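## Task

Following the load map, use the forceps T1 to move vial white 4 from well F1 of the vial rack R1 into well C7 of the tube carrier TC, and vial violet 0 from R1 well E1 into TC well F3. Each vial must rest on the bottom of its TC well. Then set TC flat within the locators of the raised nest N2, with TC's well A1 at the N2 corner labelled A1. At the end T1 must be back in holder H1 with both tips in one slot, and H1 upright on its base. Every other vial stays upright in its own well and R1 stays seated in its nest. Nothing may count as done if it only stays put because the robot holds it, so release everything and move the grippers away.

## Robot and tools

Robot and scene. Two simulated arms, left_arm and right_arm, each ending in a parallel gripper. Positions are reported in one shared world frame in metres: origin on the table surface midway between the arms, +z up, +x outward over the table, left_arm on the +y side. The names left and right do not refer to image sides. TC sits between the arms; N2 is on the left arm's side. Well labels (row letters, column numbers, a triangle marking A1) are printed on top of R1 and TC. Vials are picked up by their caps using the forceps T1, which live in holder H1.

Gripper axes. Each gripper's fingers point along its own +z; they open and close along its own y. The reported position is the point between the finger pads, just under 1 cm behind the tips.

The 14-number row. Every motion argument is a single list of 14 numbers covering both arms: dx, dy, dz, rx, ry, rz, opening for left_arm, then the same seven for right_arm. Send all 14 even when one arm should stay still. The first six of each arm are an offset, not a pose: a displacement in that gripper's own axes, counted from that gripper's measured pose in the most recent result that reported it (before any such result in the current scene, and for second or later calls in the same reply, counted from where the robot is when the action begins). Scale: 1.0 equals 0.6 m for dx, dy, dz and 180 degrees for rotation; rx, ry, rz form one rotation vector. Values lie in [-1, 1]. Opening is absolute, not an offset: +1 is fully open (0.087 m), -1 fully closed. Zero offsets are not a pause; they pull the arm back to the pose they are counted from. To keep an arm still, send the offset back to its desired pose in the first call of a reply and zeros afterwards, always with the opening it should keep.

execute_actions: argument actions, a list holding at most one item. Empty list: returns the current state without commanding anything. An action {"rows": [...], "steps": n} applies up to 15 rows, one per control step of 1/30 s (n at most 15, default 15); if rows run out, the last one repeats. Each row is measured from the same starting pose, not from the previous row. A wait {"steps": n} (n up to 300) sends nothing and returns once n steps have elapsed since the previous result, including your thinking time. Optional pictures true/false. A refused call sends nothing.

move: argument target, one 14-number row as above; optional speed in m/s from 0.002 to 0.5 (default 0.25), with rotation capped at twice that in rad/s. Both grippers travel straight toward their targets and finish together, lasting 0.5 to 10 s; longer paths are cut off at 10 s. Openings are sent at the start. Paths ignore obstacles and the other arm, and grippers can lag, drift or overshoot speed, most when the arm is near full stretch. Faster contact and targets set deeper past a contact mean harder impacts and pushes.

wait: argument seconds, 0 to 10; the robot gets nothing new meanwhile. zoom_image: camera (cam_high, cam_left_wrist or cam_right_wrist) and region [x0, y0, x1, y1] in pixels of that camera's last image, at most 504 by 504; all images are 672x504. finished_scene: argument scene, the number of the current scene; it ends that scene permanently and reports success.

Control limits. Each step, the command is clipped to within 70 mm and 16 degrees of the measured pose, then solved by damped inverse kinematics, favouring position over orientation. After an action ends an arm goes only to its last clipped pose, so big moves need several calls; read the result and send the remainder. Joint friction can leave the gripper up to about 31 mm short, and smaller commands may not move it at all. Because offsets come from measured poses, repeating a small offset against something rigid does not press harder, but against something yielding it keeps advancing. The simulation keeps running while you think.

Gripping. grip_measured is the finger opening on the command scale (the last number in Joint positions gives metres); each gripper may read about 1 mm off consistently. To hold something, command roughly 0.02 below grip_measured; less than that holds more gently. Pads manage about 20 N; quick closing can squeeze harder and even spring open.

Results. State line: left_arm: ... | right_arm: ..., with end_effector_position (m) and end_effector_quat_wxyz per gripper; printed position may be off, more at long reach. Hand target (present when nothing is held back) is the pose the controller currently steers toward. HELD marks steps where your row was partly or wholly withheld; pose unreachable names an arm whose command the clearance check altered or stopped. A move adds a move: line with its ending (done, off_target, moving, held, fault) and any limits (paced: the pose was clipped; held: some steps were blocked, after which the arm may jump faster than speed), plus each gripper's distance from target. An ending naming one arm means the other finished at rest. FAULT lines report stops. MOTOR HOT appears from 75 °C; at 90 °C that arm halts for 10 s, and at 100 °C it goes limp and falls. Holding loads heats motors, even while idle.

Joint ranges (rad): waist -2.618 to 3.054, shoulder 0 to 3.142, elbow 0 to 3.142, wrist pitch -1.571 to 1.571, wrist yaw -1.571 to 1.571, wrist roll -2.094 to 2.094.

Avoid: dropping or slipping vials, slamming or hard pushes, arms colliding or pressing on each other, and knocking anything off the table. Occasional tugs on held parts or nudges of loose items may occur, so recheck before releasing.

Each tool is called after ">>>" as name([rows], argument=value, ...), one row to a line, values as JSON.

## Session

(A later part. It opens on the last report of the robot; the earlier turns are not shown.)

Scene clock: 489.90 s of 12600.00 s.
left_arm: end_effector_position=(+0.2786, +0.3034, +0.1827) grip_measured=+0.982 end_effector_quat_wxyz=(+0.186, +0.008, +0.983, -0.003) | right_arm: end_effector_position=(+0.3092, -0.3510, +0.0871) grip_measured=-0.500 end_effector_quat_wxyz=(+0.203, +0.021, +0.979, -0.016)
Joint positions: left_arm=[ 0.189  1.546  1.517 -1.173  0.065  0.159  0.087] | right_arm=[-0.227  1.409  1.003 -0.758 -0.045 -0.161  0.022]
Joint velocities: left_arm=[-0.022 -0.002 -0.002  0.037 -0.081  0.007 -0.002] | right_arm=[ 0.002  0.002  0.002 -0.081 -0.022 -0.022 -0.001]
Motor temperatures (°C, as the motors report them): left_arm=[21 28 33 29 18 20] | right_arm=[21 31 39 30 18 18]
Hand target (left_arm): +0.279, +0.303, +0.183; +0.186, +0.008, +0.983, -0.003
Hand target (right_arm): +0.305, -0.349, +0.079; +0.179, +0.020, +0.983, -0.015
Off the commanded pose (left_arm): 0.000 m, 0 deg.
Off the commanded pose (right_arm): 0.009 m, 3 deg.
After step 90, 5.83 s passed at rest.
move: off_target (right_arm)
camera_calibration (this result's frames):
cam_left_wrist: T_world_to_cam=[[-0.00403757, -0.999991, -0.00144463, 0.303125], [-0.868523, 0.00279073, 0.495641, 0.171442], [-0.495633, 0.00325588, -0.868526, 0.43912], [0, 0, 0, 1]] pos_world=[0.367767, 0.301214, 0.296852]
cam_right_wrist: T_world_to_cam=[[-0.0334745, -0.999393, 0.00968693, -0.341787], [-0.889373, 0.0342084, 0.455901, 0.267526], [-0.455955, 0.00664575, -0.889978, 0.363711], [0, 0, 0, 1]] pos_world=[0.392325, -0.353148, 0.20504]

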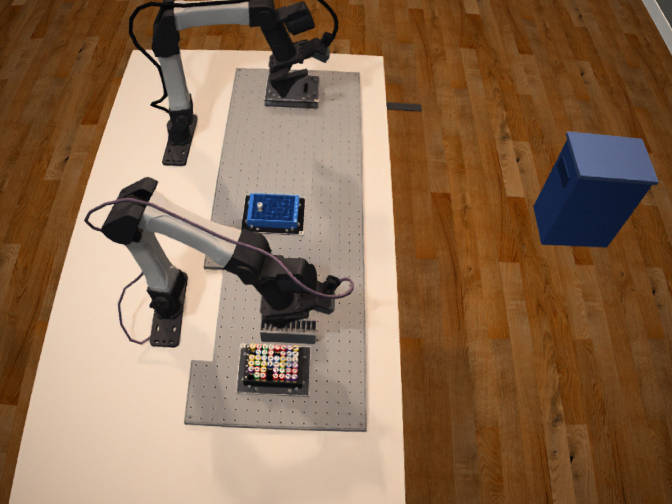

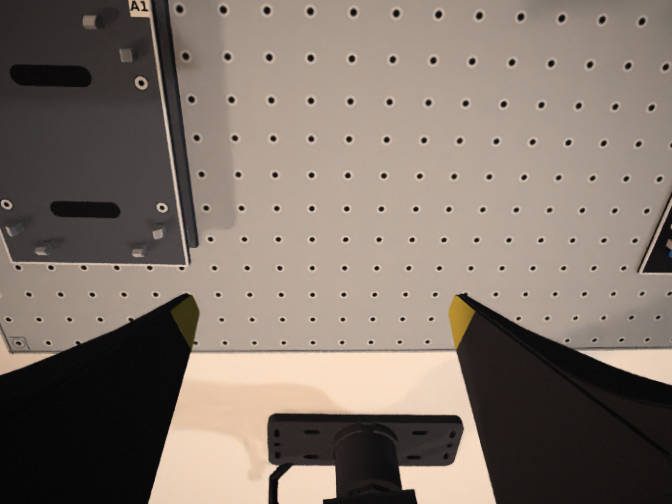

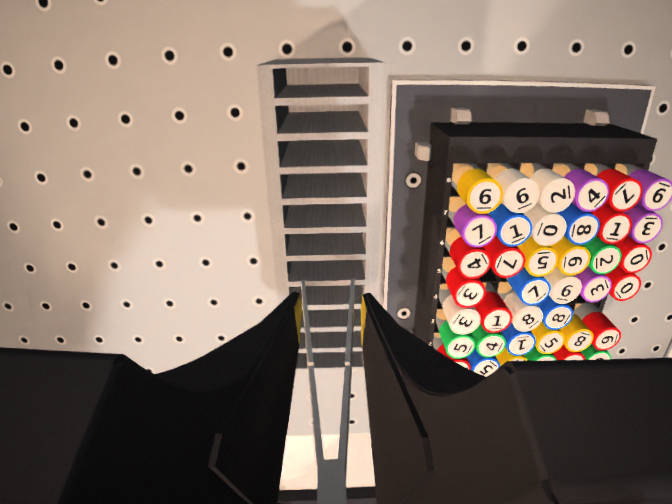

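>>> move(target=[0,0,0,0,0,0,1,0.018,0.005,0.011,0,0,0,-0.5], speed=0.02)

>>> execute_actions([
  {"rows":[[0,0,0,0,0,0,1,0,0,0,0,0,0,-0.6],[0,0,0,0,0,0,1,0,0,0,0,0,0,-0.65],[0,0,0,0,0,0,1,0,0,0,0,0,0,-0.7],[0,0,0,0,0,0,1,0,0,0,0,0,0,-0.75],[0,0,0,0,0,0,1,0,0,0,0,0,0,-0.8]],"steps":15},
], pictures=false)

>>> move(target=[0,0,0,0,0,0,1,-0.048,0,-0.115,0,0,0,-0.8], speed=0.04)

Scene clock: 503.00 s of 12600.00 s.
left_arm: end_effector_position=(+0.2786, +0.3034, +0.1827) grip_measured=+0.982 end_effector_quat_wxyz=(+0.186, +0.008, +0.983, -0.003) | right_arm: end_effector_position=(+0.3118, -0.3516, +0.0877) grip_measured=-0.500 end_effector_quat_wxyz=(+0.219, +0.021, +0.975, -0.019)
Joint positions: left_arm=[ 0.189  1.546  1.517 -1.173  0.065  0.159  0.087] | right_arm=[-0.227  1.388  0.98  -0.722 -0.045 -0.161  0.022]
Joint velocities: left_arm=[ 0.017 -0.002  0.002 -0.037 -0.007 -0.007  0.001] | right_arm=[-0.002  0.002 -0.002  0.007  0.022  0.037  0.   ]
Motor temperatures (°C, as the motors report them): left_arm=[21 28 33 29 18 20] | right_arm=[21 31 39 29 18 18]
Hand target (left_arm): +0.279, +0.303, +0.183; +0.186, +0.008, +0.983, -0.003
Hand target (right_arm): +0.302, -0.348, +0.077; +0.203, +0.021, +0.979, -0.016
Off the commanded pose (left_arm): 0.000 m, 0 deg.
Off the commanded pose (right_arm): 0.015 m, 2 deg.
After step 90, 9.23 s passed at rest.
move: off_target (right_arm)
camera_calibration (this result's frames):
cam_left_wrist: T_world_to_cam=[[-0.00403757, -0.999991, -0.00144463, 0.303125], [-0.868523, 0.00279073, 0.495641, 0.171442], [-0.495633, 0.00325588, -0.868526, 0.43912], [0, 0, 0, 1]] pos_world=[0.367767, 0.301214, 0.296852]
cam_right_wrist: T_world_to_cam=[[-0.0338966, -0.999301, 0.0157521, -0.342635], [-0.904004, 0.0373774, 0.425887, 0.277845], [-0.426178, 0.000196114, -0.904639, 0.355233], [0, 0, 0, 1]] pos_world=[0.390952, -0.352851, 0.208425]

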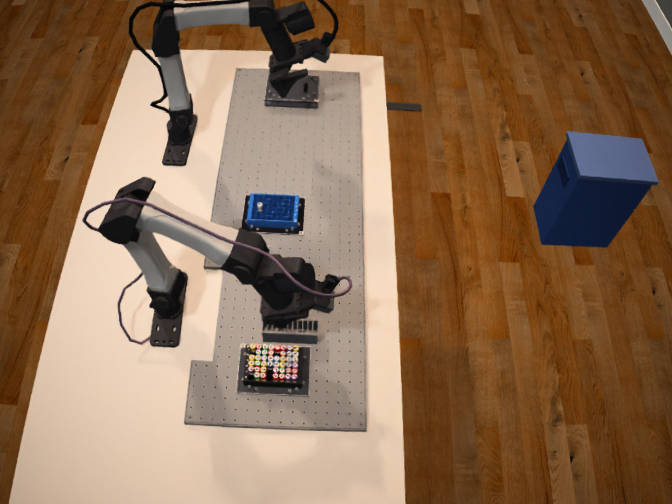

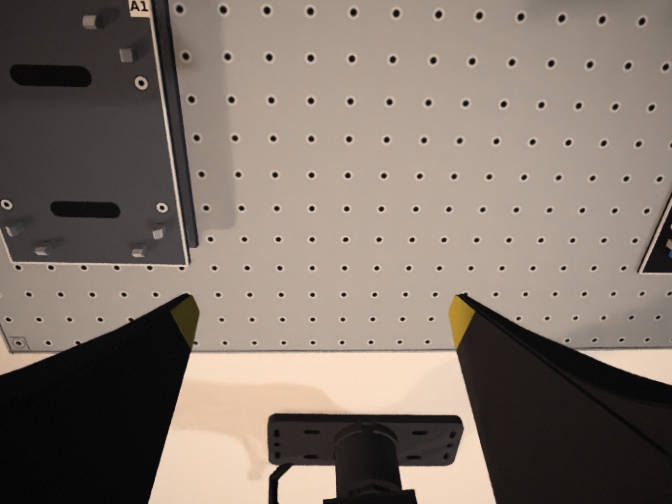

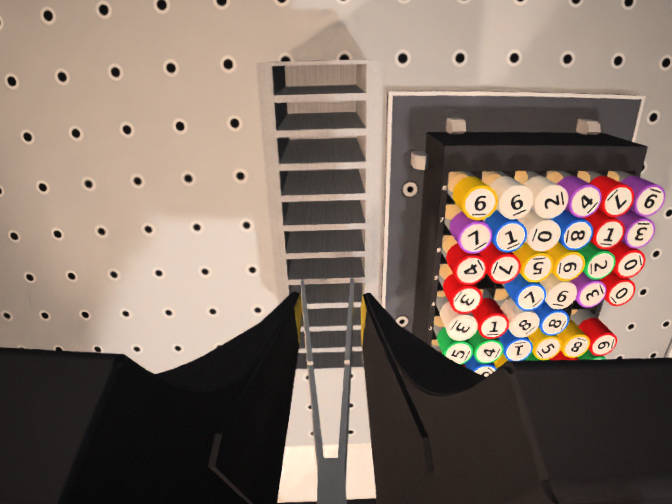

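Scene clock: 503.50 s of 12600.00 s.
left_arm: end_effector_position=(+0.2786, +0.3034, +0.1827) grip_measured=+0.982 end_effector_quat_wxyz=(+0.186, +0.008, +0.983, -0.003) | right_arm: end_effector_position=(+0.3121, -0.3515, +0.0878) grip_measured=-0.798 end_effector_quat_wxyz=(+0.220, +0.020, +0.975, -0.019)
Joint positions: left_arm=[ 0.189  1.546  1.517 -1.173  0.065  0.159  0.087] | right_arm=[-0.227  1.388  0.98  -0.721 -0.046 -0.161  0.009]
Joint velocities: left_arm=[-0.002 -0.007  0.002 -0.007  0.037 -0.051 -0.001] | right_arm=[-0.002 -0.002  0.007 -0.066  0.022 -0.037  0.   ]
Motor temperatures (°C, as the motors report them): left_arm=[21 28 33 29 18 20] | right_arm=[21 31 39 29 18 18]
Hand target (left_arm): +0.279, +0.303, +0.183; +0.186, +0.008, +0.983, -0.003
Hand target (right_arm): +0.312, -0.352, +0.088; +0.219, +0.021, +0.975, -0.019
Off the commanded pose (left_arm): 0.000 m, 0 deg.
Off the commanded pose (right_arm): 0.000 m, 0 deg.
Steps of this call (steps 1 to 15: all 15 steps of this action). Readings (end_effector_position):
1: left_arm (+0.2786, +0.3034, +0.1827) | right_arm (+0.3118, -0.3515, +0.0877)
2: left_arm (+0.2786, +0.3034, +0.1827) | right_arm (+0.3119, -0.3515, +0.0878)
4: left_arm (+0.2786, +0.3034, +0.1827) | right_arm (+0.3119, -0.3515, +0.0878)
8: left_arm (+0.2786, +0.3034, +0.1827) | right_arm (+0.3121, -0.3515, +0.0878)
15: the state above

Scene clock: 506.07 s of 12600.00 s.
left_arm: end_effector_position=(+0.2786, +0.3034, +0.1827) grip_measured=+0.982 end_effector_quat_wxyz=(+0.186, +0.008, +0.983, -0.003) | right_arm: end_effector_position=(+0.3098, -0.3509, +0.1551) grip_measured=-0.800 end_effector_quat_wxyz=(+0.215, +0.022, +0.976, -0.018)
Joint positions: left_arm=[ 0.189  1.546  1.517 -1.173  0.065  0.159  0.087] | right_arm=[-0.227  1.379  1.243 -1.002 -0.046 -0.159  0.009]
Joint velocities: left_arm=[-0.012 -0.007 -0.012  0.022 -0.022 -0.037 -0.   ] | right_arm=[-0.007 -0.012  0.002 -0.066 -0.037  0.066 -0.   ]
Motor temperatures (°C, as the motors report them): left_arm=[21 28 33 29 18 20] | right_arm=[21 31 39 29 18 18]
Hand target (left_arm): +0.279, +0.303, +0.183; +0.186, +0.008, +0.983, -0.003
Hand target (right_arm): +0.310, -0.349, +0.162; +0.220, +0.020, +0.975, -0.019
Off the commanded pose (left_arm): 0.000 m, 0 deg.
Off the commanded pose (right_arm): 0.008 m, 1 deg.
move: done
camera_calibration (this result's frames):
cam_left_wrist: T_world_to_cam=[[-0.00403757, -0.999991, -0.00144463, 0.303125], [-0.868523, 0.00279073, 0.495641, 0.171442], [-0.495633, 0.00325588, -0.868526, 0.43912], [0, 0, 0, 1]] pos_world=[0.367767, 0.301214, 0.296852]
cam_right_wrist: T_world_to_cam=[[-0.0351899, -0.999298, 0.0128382, -0.342263], [-0.900689, 0.0372785, 0.432861, 0.245183], [-0.433036, 0.00366906, -0.901369, 0.418176], [0, 0, 0, 1]] pos_world=[0.389875, -0.352697, 0.275195]

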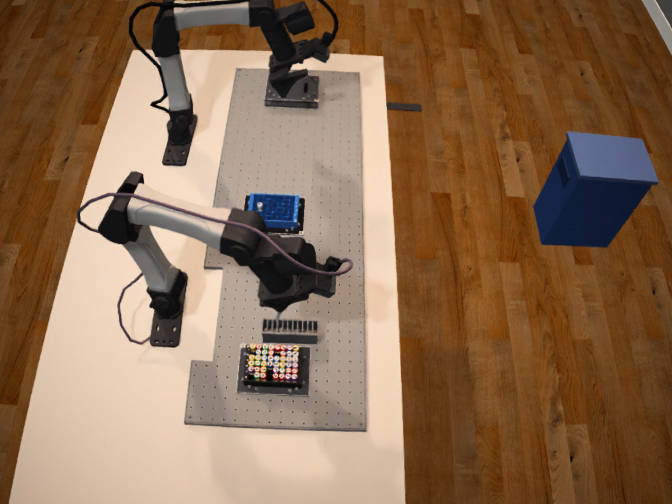

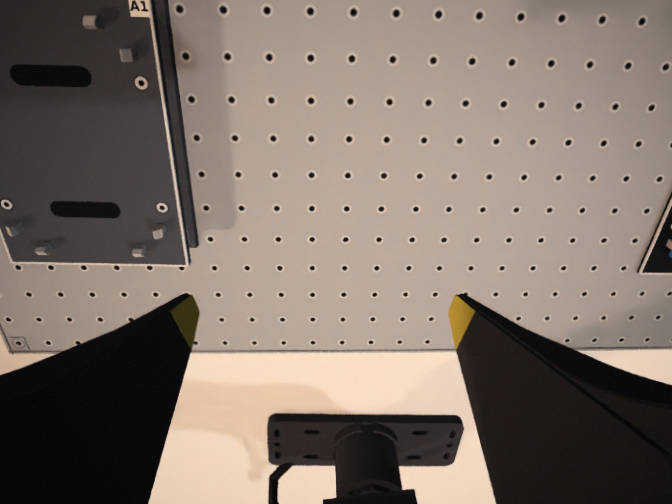

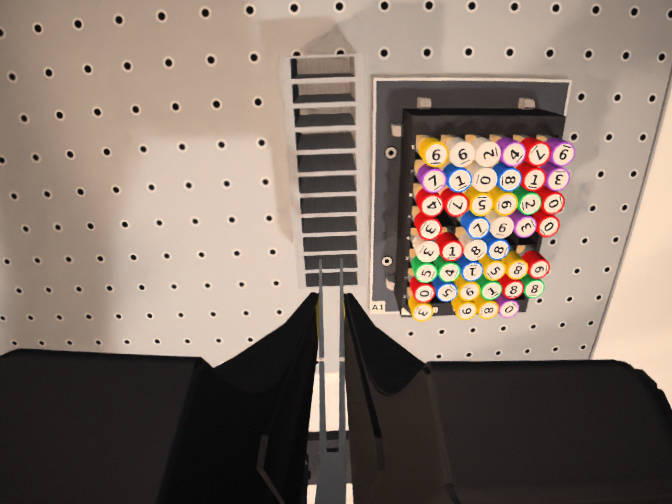

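>>> move(target=[0,0,0,0,0,0,1,0.095,-0.19,-0.016,0.105,0,0.227,-0.72], speed=0.12)

>>> zoom_image(camera="cam_right_wrist", region=[250,180,410,320])

>>> zoom_image(camera="cam_high", region=[220,320,300,400])

Scene clock: 521.60 s of 12600.00 s.
left_arm: end_effector_position=(+0.2786, +0.3034, +0.1827) grip_measured=+0.982 end_effector_quat_wxyz=(+0.186, +0.008, +0.983, -0.003) | right_arm: end_effector_position=(+0.2544, -0.4612, +0.1512) grip_measured=-0.720 end_effector_quat_wxyz=(+0.211, +0.383, +0.894, -0.096)
Joint positions: left_arm=[ 0.189  1.546  1.517 -1.173  0.065  0.159  0.087] | right_arm=[-0.621  1.334  1.184 -0.963  0.1    0.179  0.012]
Joint velocities: left_arm=[ 0.002 -0.007 -0.022  0.022  0.007 -0.022  0.   ] | right_arm=[-0.002  0.002  0.002 -0.007 -0.007  0.022 -0.001]
Motor temperatures (°C, as the motors report them): left_arm=[21 28 33 29 18 20] | right_arm=[21 32 40 29 18 18]
Hand target (left_arm): +0.279, +0.303, +0.183; +0.186, +0.008, +0.983, -0.003
Hand target (right_arm): +0.250, -0.464, +0.145; +0.205, +0.393, +0.891, -0.101
Off the commanded pose (left_arm): 0.000 m, 0 deg.
Off the commanded pose (right_arm): 0.010 m, 2 deg.
After step 90, 8.93 s passed at rest.
move: done
camera_calibration (this result's frames):
cam_left_wrist: T_world_to_cam=[[-0.00403757, -0.999991, -0.00144463, 0.303125], [-0.868523, 0.00279073, 0.495641, 0.171442], [-0.495633, 0.00325588, -0.868526, 0.43912], [0, 0, 0, 1]] pos_world=[0.367767, 0.301214, 0.296852]
cam_right_wrist: T_world_to_cam=[[-0.715145, -0.698974, -0.00199358, -0.140632], [-0.640406, 0.654074, 0.402576, 0.423917], [-0.280086, 0.289177, -0.915384, 0.485921], [0, 0, 0, 1]] pos_world=[0.307007, -0.516088, 0.273866]

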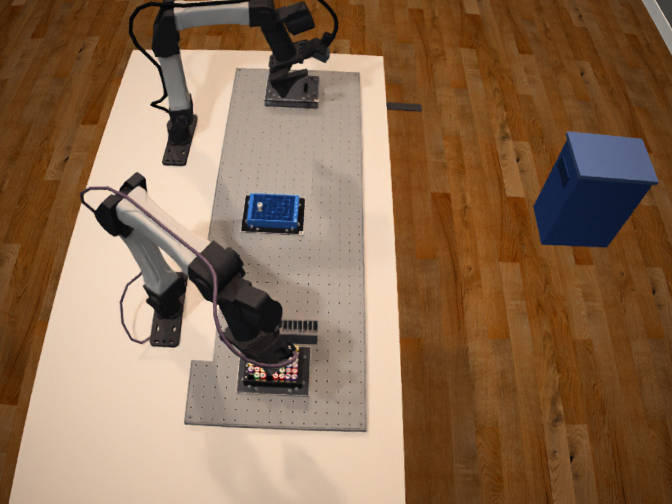

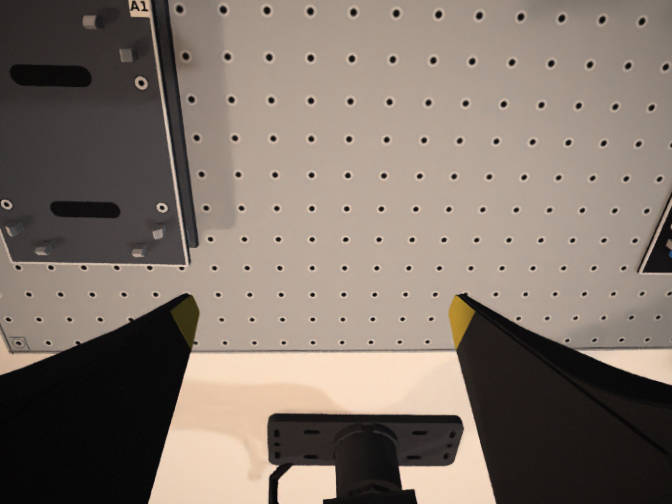

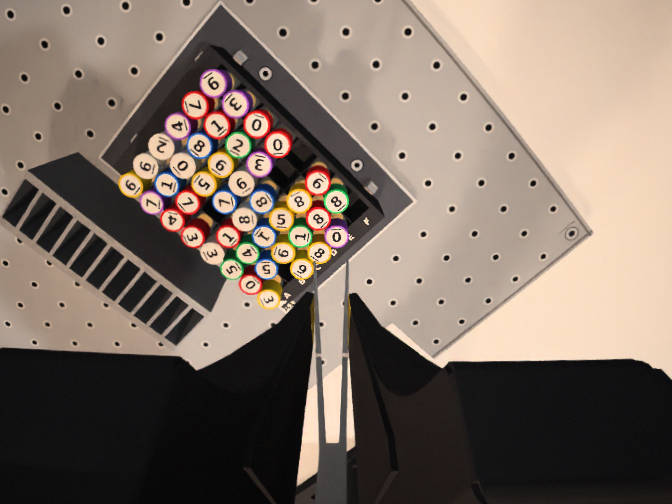

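Region (250, 180, 410, 320) of cam_right_wrist's 672x504 image, scaled by 3.150, with more detail than that image has; it fills the top 441 rows of this view, and the rest is white.

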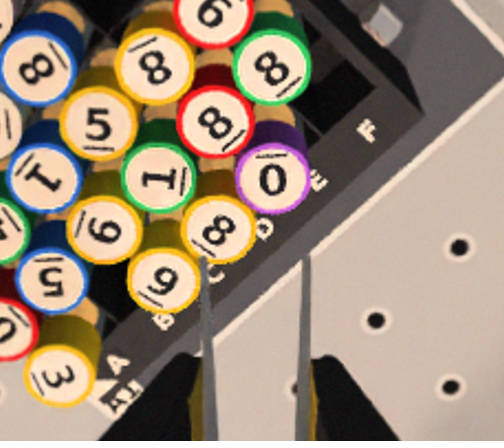

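Region (220, 320, 300, 400) of cam_high's 672x504 image, scaled by 6.300, with more detail than that image has.

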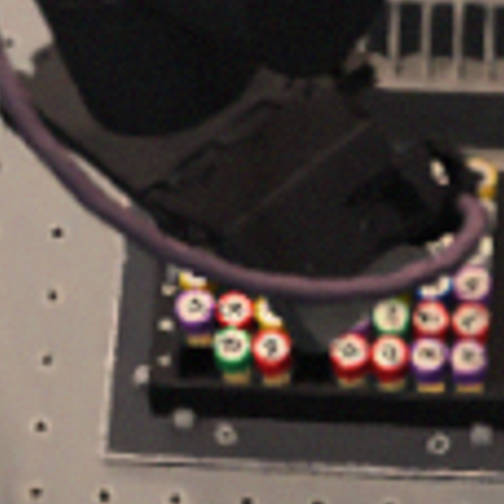

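>>> move(target=[0,0,0,0,0,0,1,0.019,-0.009,0.04,0,0,0,-0.72], speed=0.02)

>>> zoom_image(camera="cam_right_wrist", region=[250,180,410,320])

Scene clock: 529.90 s of 12600.00 s.
left_arm: end_effector_position=(+0.2786, +0.3034, +0.1827) grip_measured=+0.982 end_effector_quat_wxyz=(+0.186, +0.008, +0.983, -0.003) | right_arm: end_effector_position=(+0.2527, -0.4655, +0.1294) grip_measured=-0.720 end_effector_quat_wxyz=(+0.210, +0.382, +0.894, -0.099)
Joint positions: left_arm=[ 0.189  1.546  1.517 -1.173  0.065  0.159  0.087] | right_arm=[-0.635  1.334  1.097 -0.875  0.101  0.163  0.012]
Joint velocities: left_arm=[-0.007 -0.027  0.012  0.037  0.007 -0.022  0.001] | right_arm=[ 0.012  0.007  0.012 -0.007  0.037 -0.022 -0.   ]
Motor temperatures (°C, as the motors report them): left_arm=[21 28 33 29 18 20] | right_arm=[21 32 39 29 18 18]
Hand target (left_arm): +0.279, +0.303, +0.183; +0.186, +0.008, +0.983, -0.003
Hand target (right_arm): +0.250, -0.466, +0.125; +0.211, +0.383, +0.894, -0.096
Off the commanded pose (left_arm): 0.000 m, 0 deg.
Off the commanded pose (right_arm): 0.005 m, 0 deg.
After step 90, 3.73 s passed at rest.
move: done
camera_calibration (this result's frames):
cam_left_wrist: T_world_to_cam=[[-0.00403757, -0.999991, -0.00144463, 0.303125], [-0.868523, 0.00279073, 0.495641, 0.171442], [-0.495633, 0.00325588, -0.868526, 0.43912], [0, 0, 0, 1]] pos_world=[0.367767, 0.301214, 0.296852]
cam_right_wrist: T_world_to_cam=[[-0.715074, -0.699031, 0.00502379, -0.145836], [-0.638702, 0.656248, 0.401744, 0.435067], [-0.284128, 0.284068, -0.915738, 0.465393], [0, 0, 0, 1]] pos_world=[0.305826, -0.519659, 0.252125]

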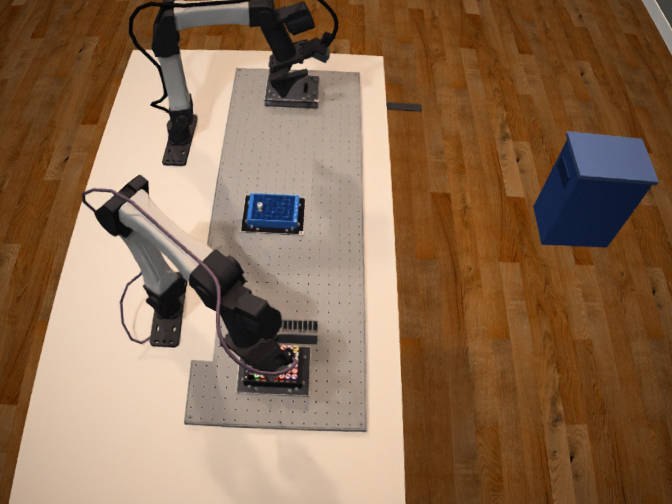

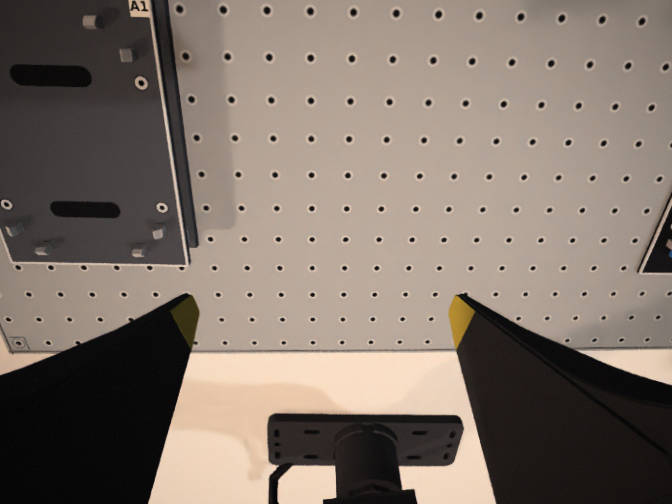

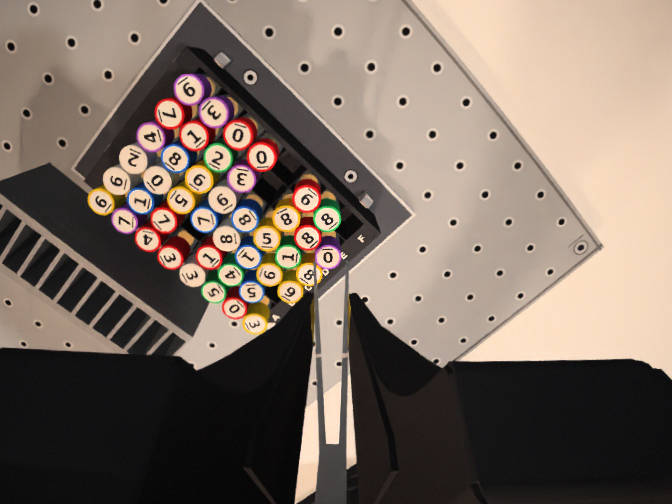

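Region (250, 180, 410, 320) of cam_right_wrist's 672x504 image, scaled by 3.150, with more detail than that image has; it fills the top 441 rows of this view, and the rest is white.

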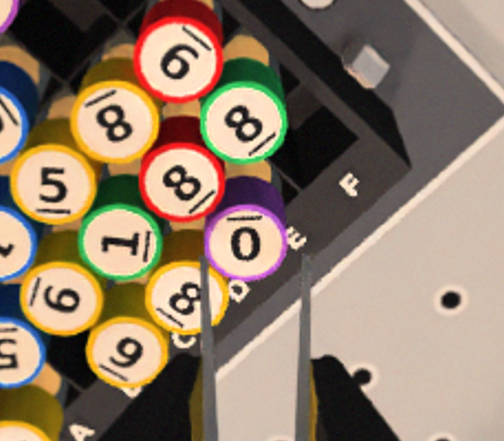

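>>> move(target=[0,0,0,0,0,0,1,0,0.007,-0.002,0,-0.018,0,-0.72], speed=0.015)

>>> zoom_image(camera="cam_right_wrist", region=[250,180,410,320])

Scene clock: 545.43 s of 12600.00 s.
left_arm: end_effector_position=(+0.2786, +0.3034, +0.1827) grip_measured=+0.982 end_effector_quat_wxyz=(+0.186, +0.008, +0.983, -0.003) | right_arm: end_effector_position=(+0.2566, -0.4646, +0.1337) grip_measured=-0.720 end_effector_quat_wxyz=(+0.234, +0.380, +0.889, -0.105)
Joint positions: left_arm=[ 0.189  1.546  1.517 -1.173  0.065  0.159  0.087] | right_arm=[-0.621  1.297  1.071 -0.836  0.108  0.173  0.012]
Joint velocities: left_arm=[-0.007  0.002 -0.022 -0.007  0.037  0.022 -0.   ] | right_arm=[-0.007 -0.002 -0.002 -0.022 -0.007 -0.051 -0.   ]
Motor temperatures (°C, as the motors report them): left_arm=[21 28 33 29 18 20] | right_arm=[22 32 38 30 18 18]
Hand target (left_arm): +0.279, +0.303, +0.183; +0.186, +0.008, +0.983, -0.003
Hand target (right_arm): +0.255, -0.462, +0.130; +0.235, +0.379, +0.888, -0.109
Off the commanded pose (left_arm): 0.000 m, 0 deg.
Off the commanded pose (right_arm): 0.004 m, 1 deg.
After step 90, 10.57 s passed at rest.
move: done
camera_calibration (this result's frames):
cam_left_wrist: T_world_to_cam=[[-0.00403757, -0.999991, -0.00144463, 0.303125], [-0.868523, 0.00279073, 0.495641, 0.171442], [-0.495633, 0.00325588, -0.868526, 0.43912], [0, 0, 0, 1]] pos_world=[0.367767, 0.301214, 0.296852]
cam_right_wrist: T_world_to_cam=[[-0.713527, -0.700625, -0.00204474, -0.14259], [-0.655502, 0.666537, 0.355029, 0.450565], [-0.247379, 0.254663, -0.934853, 0.449723], [0, 0, 0, 1]] pos_world=[0.304856, -0.514749, 0.26017]

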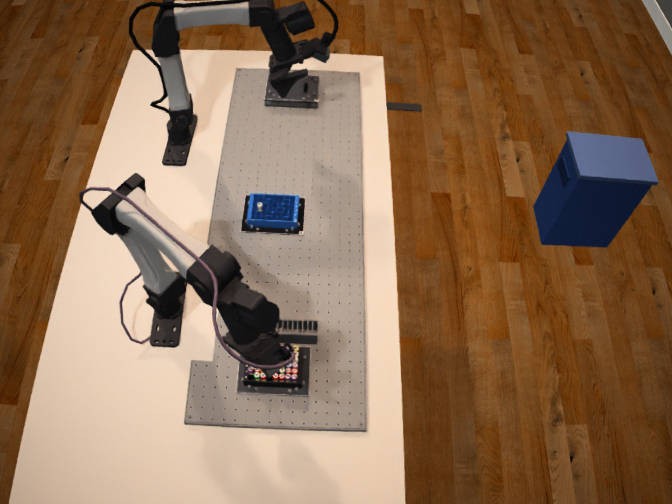

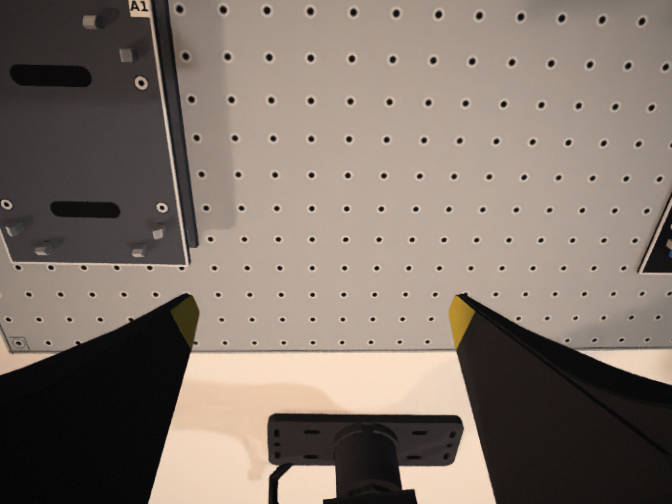

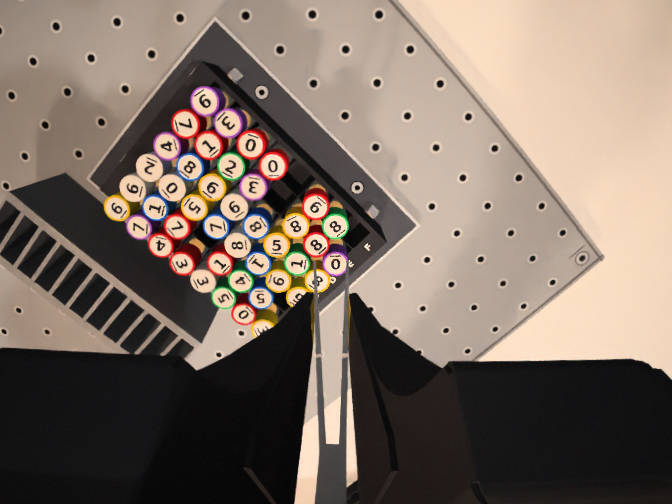

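Region (250, 180, 410, 320) of cam_right_wrist's 672x504 image, scaled by 3.150, with more detail than that image has; it fills the top 441 rows of this view, and the rest is white.

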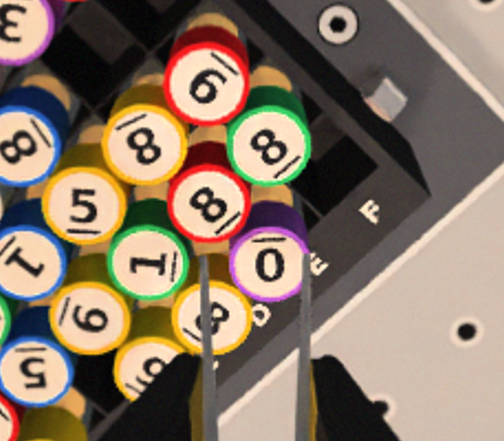

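>>> move(target=[0,0,0,0,0,0,1,0.018,-0.005,0.012,0,0,0,-0.72], speed=0.012)

>>> zoom_image(camera="cam_right_wrist", region=[250,180,410,320])

Scene clock: 553.97 s of 12600.00 s.
left_arm: end_effector_position=(+0.2786, +0.3034, +0.1827) grip_measured=+0.982 end_effector_quat_wxyz=(+0.186, +0.008, +0.983, -0.003) | right_arm: end_effector_position=(+0.2535, -0.4626, +0.1257) grip_measured=-0.720 end_effector_quat_wxyz=(+0.233, +0.379, +0.889, -0.105)
Joint positions: left_arm=[ 0.189  1.546  1.517 -1.173  0.065  0.159  0.087] | right_arm=[-0.621  1.285  1.032 -0.811  0.109  0.171  0.012]
Joint velocities: left_arm=[ 0.002 -0.002 -0.002 -0.007  0.037  0.037  0.001] | right_arm=[ 0.007  0.012  0.007 -0.022 -0.037  0.022 -0.   ]
Motor temperatures (°C, as the motors report them): left_arm=[21 28 33 29 18 20] | right_arm=[22 32 38 30 18 18]
Hand target (left_arm): +0.279, +0.303, +0.183; +0.186, +0.008, +0.983, -0.003
Hand target (right_arm): +0.250, -0.463, +0.122; +0.234, +0.380, +0.889, -0.105
Off the commanded pose (left_arm): 0.000 m, 0 deg.
Off the commanded pose (right_arm): 0.005 m, 0 deg.
After step 90, 4.13 s passed at rest.
move: done
camera_calibration (this result's frames):
cam_left_wrist: T_world_to_cam=[[-0.00403757, -0.999991, -0.00144463, 0.303125], [-0.868523, 0.00279073, 0.495641, 0.171442], [-0.495633, 0.00325588, -0.868526, 0.43912], [0, 0, 0, 1]] pos_world=[0.367767, 0.301214, 0.296852]
cam_right_wrist: T_world_to_cam=[[-0.713094, -0.701069, -0.000396889, -0.143987], [-0.654964, 0.665996, 0.357033, 0.449449], [-0.25004, 0.254858, -0.934092, 0.441649], [0, 0, 0, 1]] pos_world=[0.302127, -0.512833, 0.252015]

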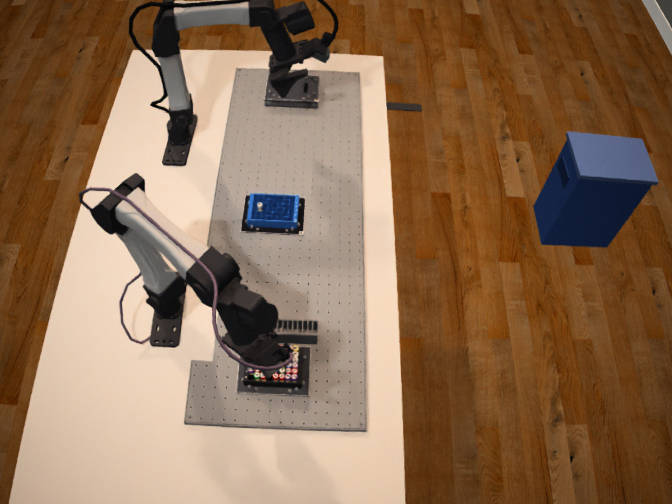

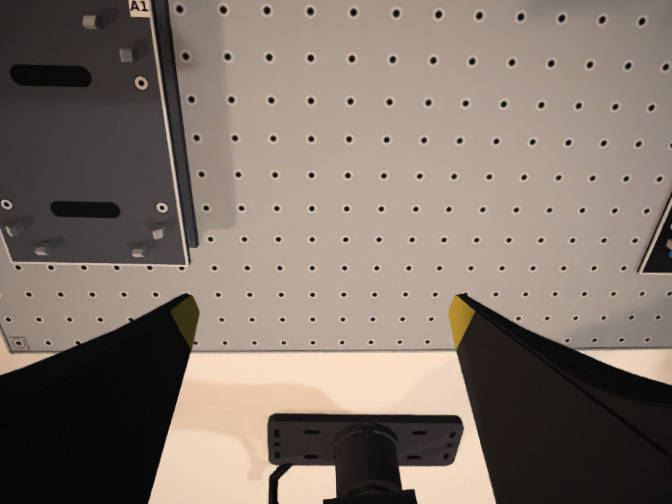

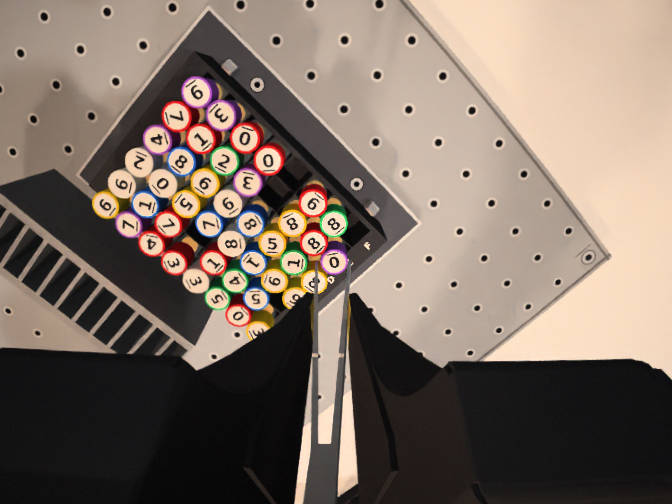

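Region (250, 180, 410, 320) of cam_right_wrist's 672x504 image, scaled by 3.150, with more detail than that image has; it fills the top 441 rows of this view, and the rest is white.

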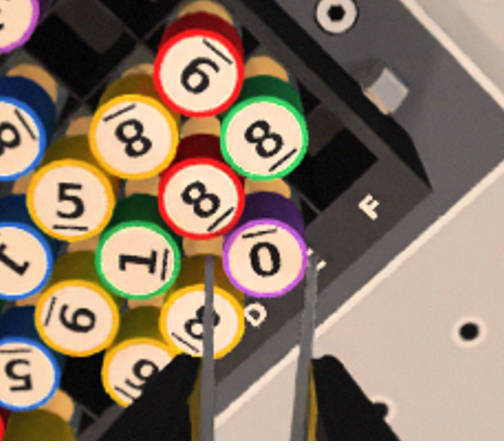

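>>> move(target=[0,0,0,0,0,0,1,0.007,-0.006,0.016,0,0,0,-0.72], speed=0.01)

>>> zoom_image(camera="cam_right_wrist", region=[250,180,410,320])

Scene clock: 563.57 s of 12600.00 s.
left_arm: end_effector_position=(+0.2786, +0.3034, +0.1827) grip_measured=+0.982 end_effector_quat_wxyz=(+0.186, +0.008, +0.983, -0.003) | right_arm: end_effector_position=(+0.2544, -0.4655, +0.1226) grip_measured=-0.720 end_effector_quat_wxyz=(+0.238, +0.378, +0.888, -0.108)
Joint positions: left_arm=[ 0.189  1.546  1.517 -1.173  0.065  0.159  0.087] | right_arm=[-0.626  1.285  1.015 -0.783  0.109  0.164  0.012]
Joint velocities: left_arm=[ 0.002 -0.012 -0.002  0.037 -0.007 -0.037 -0.001] | right_arm=[-0.017 -0.002 -0.002  0.051  0.007 -0.007 -0.   ]
Motor temperatures (°C, as the motors report them): left_arm=[21 29 33 29 18 20] | right_arm=[22 32 37 30 18 18]
Hand target (left_arm): +0.279, +0.303, +0.183; +0.186, +0.008, +0.983, -0.003
Hand target (right_arm): +0.251, -0.466, +0.116; +0.233, +0.379, +0.889, -0.106
Off the commanded pose (left_arm): 0.000 m, 0 deg.
Off the commanded pose (right_arm): 0.008 m, 1 deg.
After step 90, 5.23 s passed at rest.
move: done
camera_calibration (this result's frames):
cam_left_wrist: T_world_to_cam=[[-0.00403757, -0.999991, -0.00144463, 0.303125], [-0.868523, 0.00279073, 0.495641, 0.171442], [-0.495633, 0.00325588, -0.868526, 0.43912], [0, 0, 0, 1]] pos_world=[0.367767, 0.301214, 0.296852]
cam_right_wrist: T_world_to_cam=[[-0.712206, -0.701969, 0.00139111, -0.146207], [-0.658015, 0.668299, 0.346978, 0.456191], [-0.244497, 0.246204, -0.937872, 0.434673], [0, 0, 0, 1]] pos_world=[0.302327, -0.514523, 0.249583]

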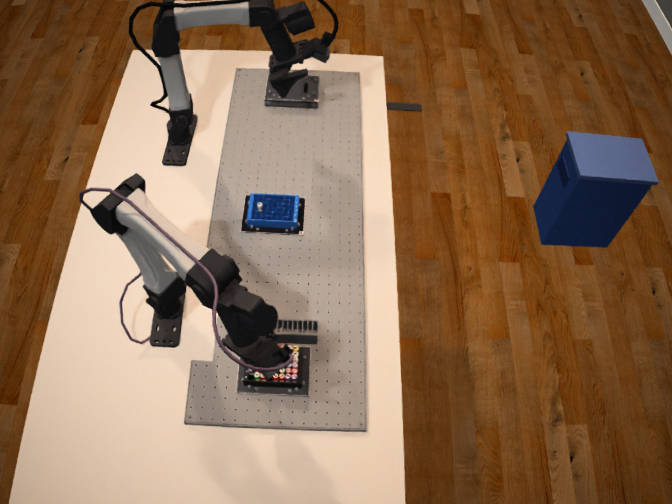

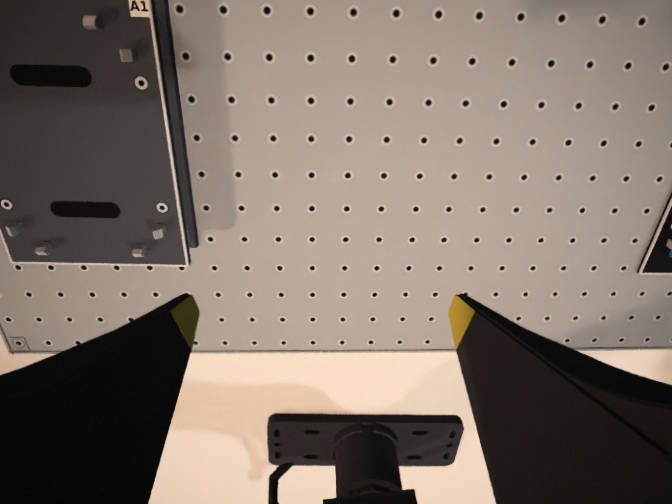

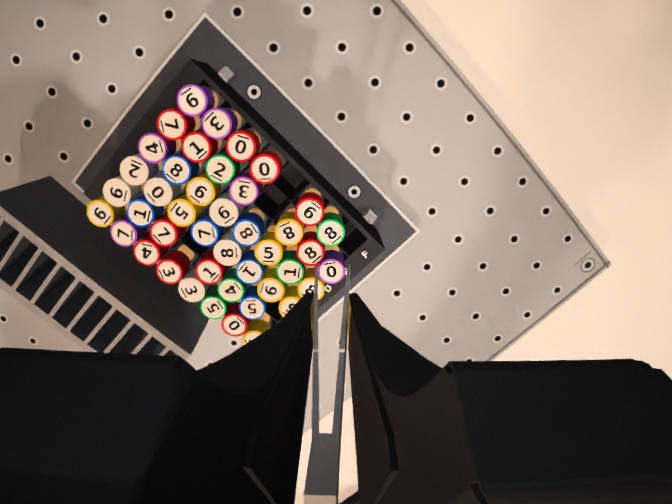

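Region (250, 180, 410, 320) of cam_right_wrist's 672x504 image, scaled by 3.150, with more detail than that image has; it fills the top 441 rows of this view, and the rest is white.

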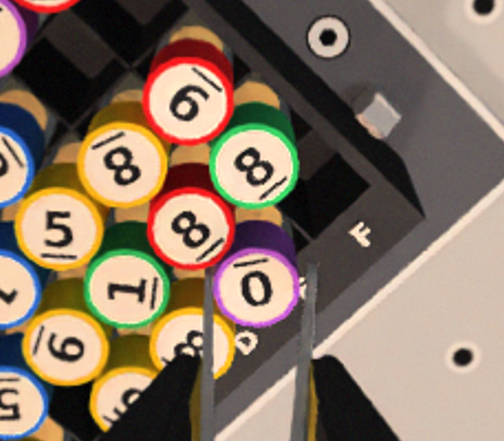

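>>> move(target=[0,0,0,0,0,0,1,0.011,0,0.008,0,0.004,0,-0.73], speed=0.01)

>>> zoom_image(camera="cam_right_wrist", region=[250,180,410,320])

Scene clock: 584.17 s of 12600.00 s.
left_arm: end_effector_position=(+0.2786, +0.3034, +0.1827) grip_measured=+0.982 end_effector_quat_wxyz=(+0.186, +0.008, +0.983, -0.003) | right_arm: end_effector_position=(+0.2548, -0.4658, +0.1227) grip_measured=-0.730 end_effector_quat_wxyz=(+0.239, +0.378, +0.888, -0.108)
Joint positions: left_arm=[ 0.189  1.546  1.517 -1.173  0.065  0.159  0.087] | right_arm=[-0.626  1.285  1.015 -0.782  0.109  0.163  0.012]
Joint velocities: left_arm=[ 0.002 -0.007  0.017  0.007 -0.037 -0.022 -0.001] | right_arm=[ 0.002 -0.002 -0.012 -0.095 -0.066 -0.007  0.   ]
Motor temperatures (°C, as the motors report them): left_arm=[21 29 33 29 18 20] | right_arm=[22 32 37 30 18 18]
Hand target (left_arm): +0.279, +0.303, +0.183; +0.186, +0.008, +0.983, -0.003
Hand target (right_arm): +0.252, -0.463, +0.115; +0.232, +0.379, +0.890, -0.106
Off the commanded pose (left_arm): 0.000 m, 0 deg.
Off the commanded pose (right_arm): 0.009 m, 1 deg.
After step 90, 16.53 s passed at rest.
move: done
camera_calibration (this result's frames):
cam_left_wrist: T_world_to_cam=[[-0.00403757, -0.999991, -0.00144463, 0.303125], [-0.868523, 0.00279073, 0.495641, 0.171442], [-0.495633, 0.00325588, -0.868526, 0.43912], [0, 0, 0, 1]] pos_world=[0.367767, 0.301214, 0.296852]
cam_right_wrist: T_world_to_cam=[[-0.711977, -0.702202, 0.00124183, -0.146291], [-0.658726, 0.668506, 0.345224, 0.457043], [-0.243247, 0.244973, -0.93852, 0.434172], [0, 0, 0, 1]] pos_world=[0.302521, -0.514622, 0.249879]

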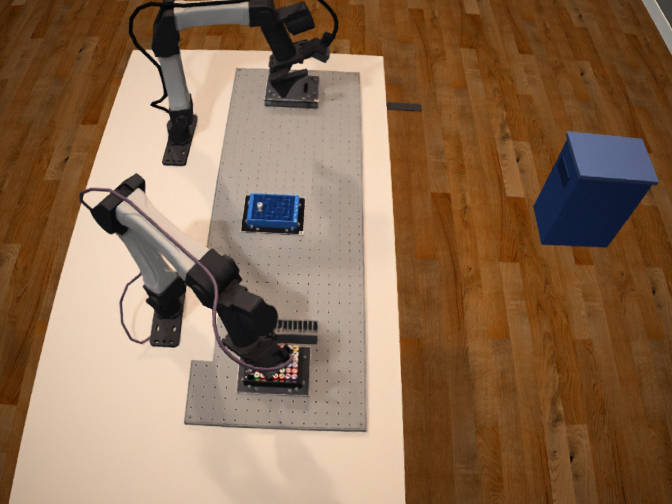

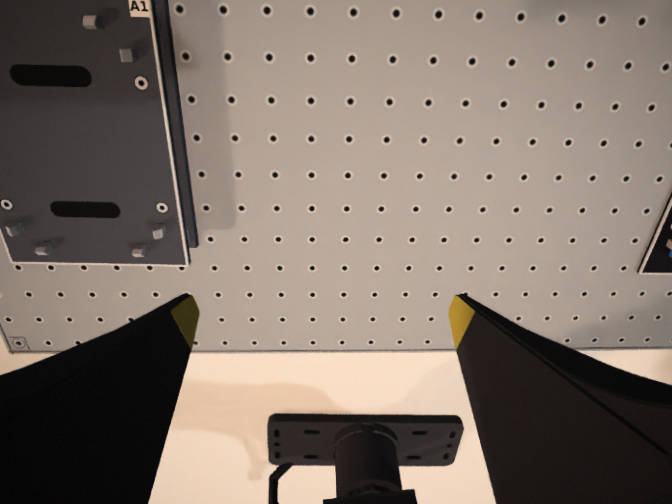

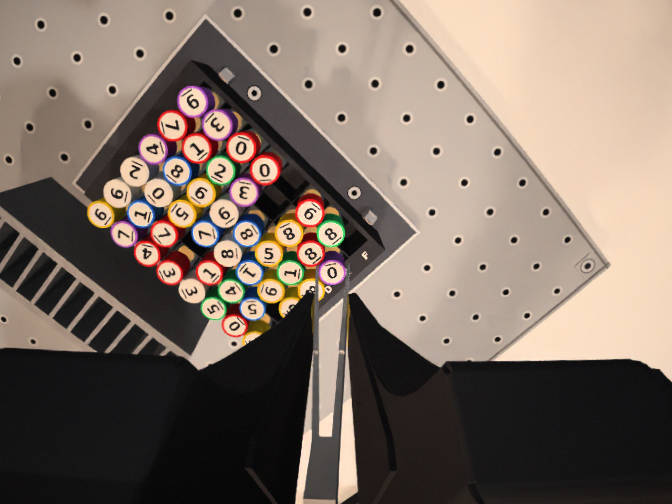

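Region (250, 180, 410, 320) of cam_right_wrist's 672x504 image, scaled by 3.150, with more detail than that image has; it fills the top 441 rows of this view, and the rest is white.

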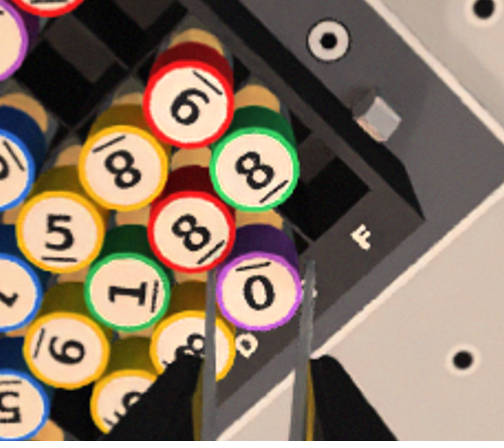

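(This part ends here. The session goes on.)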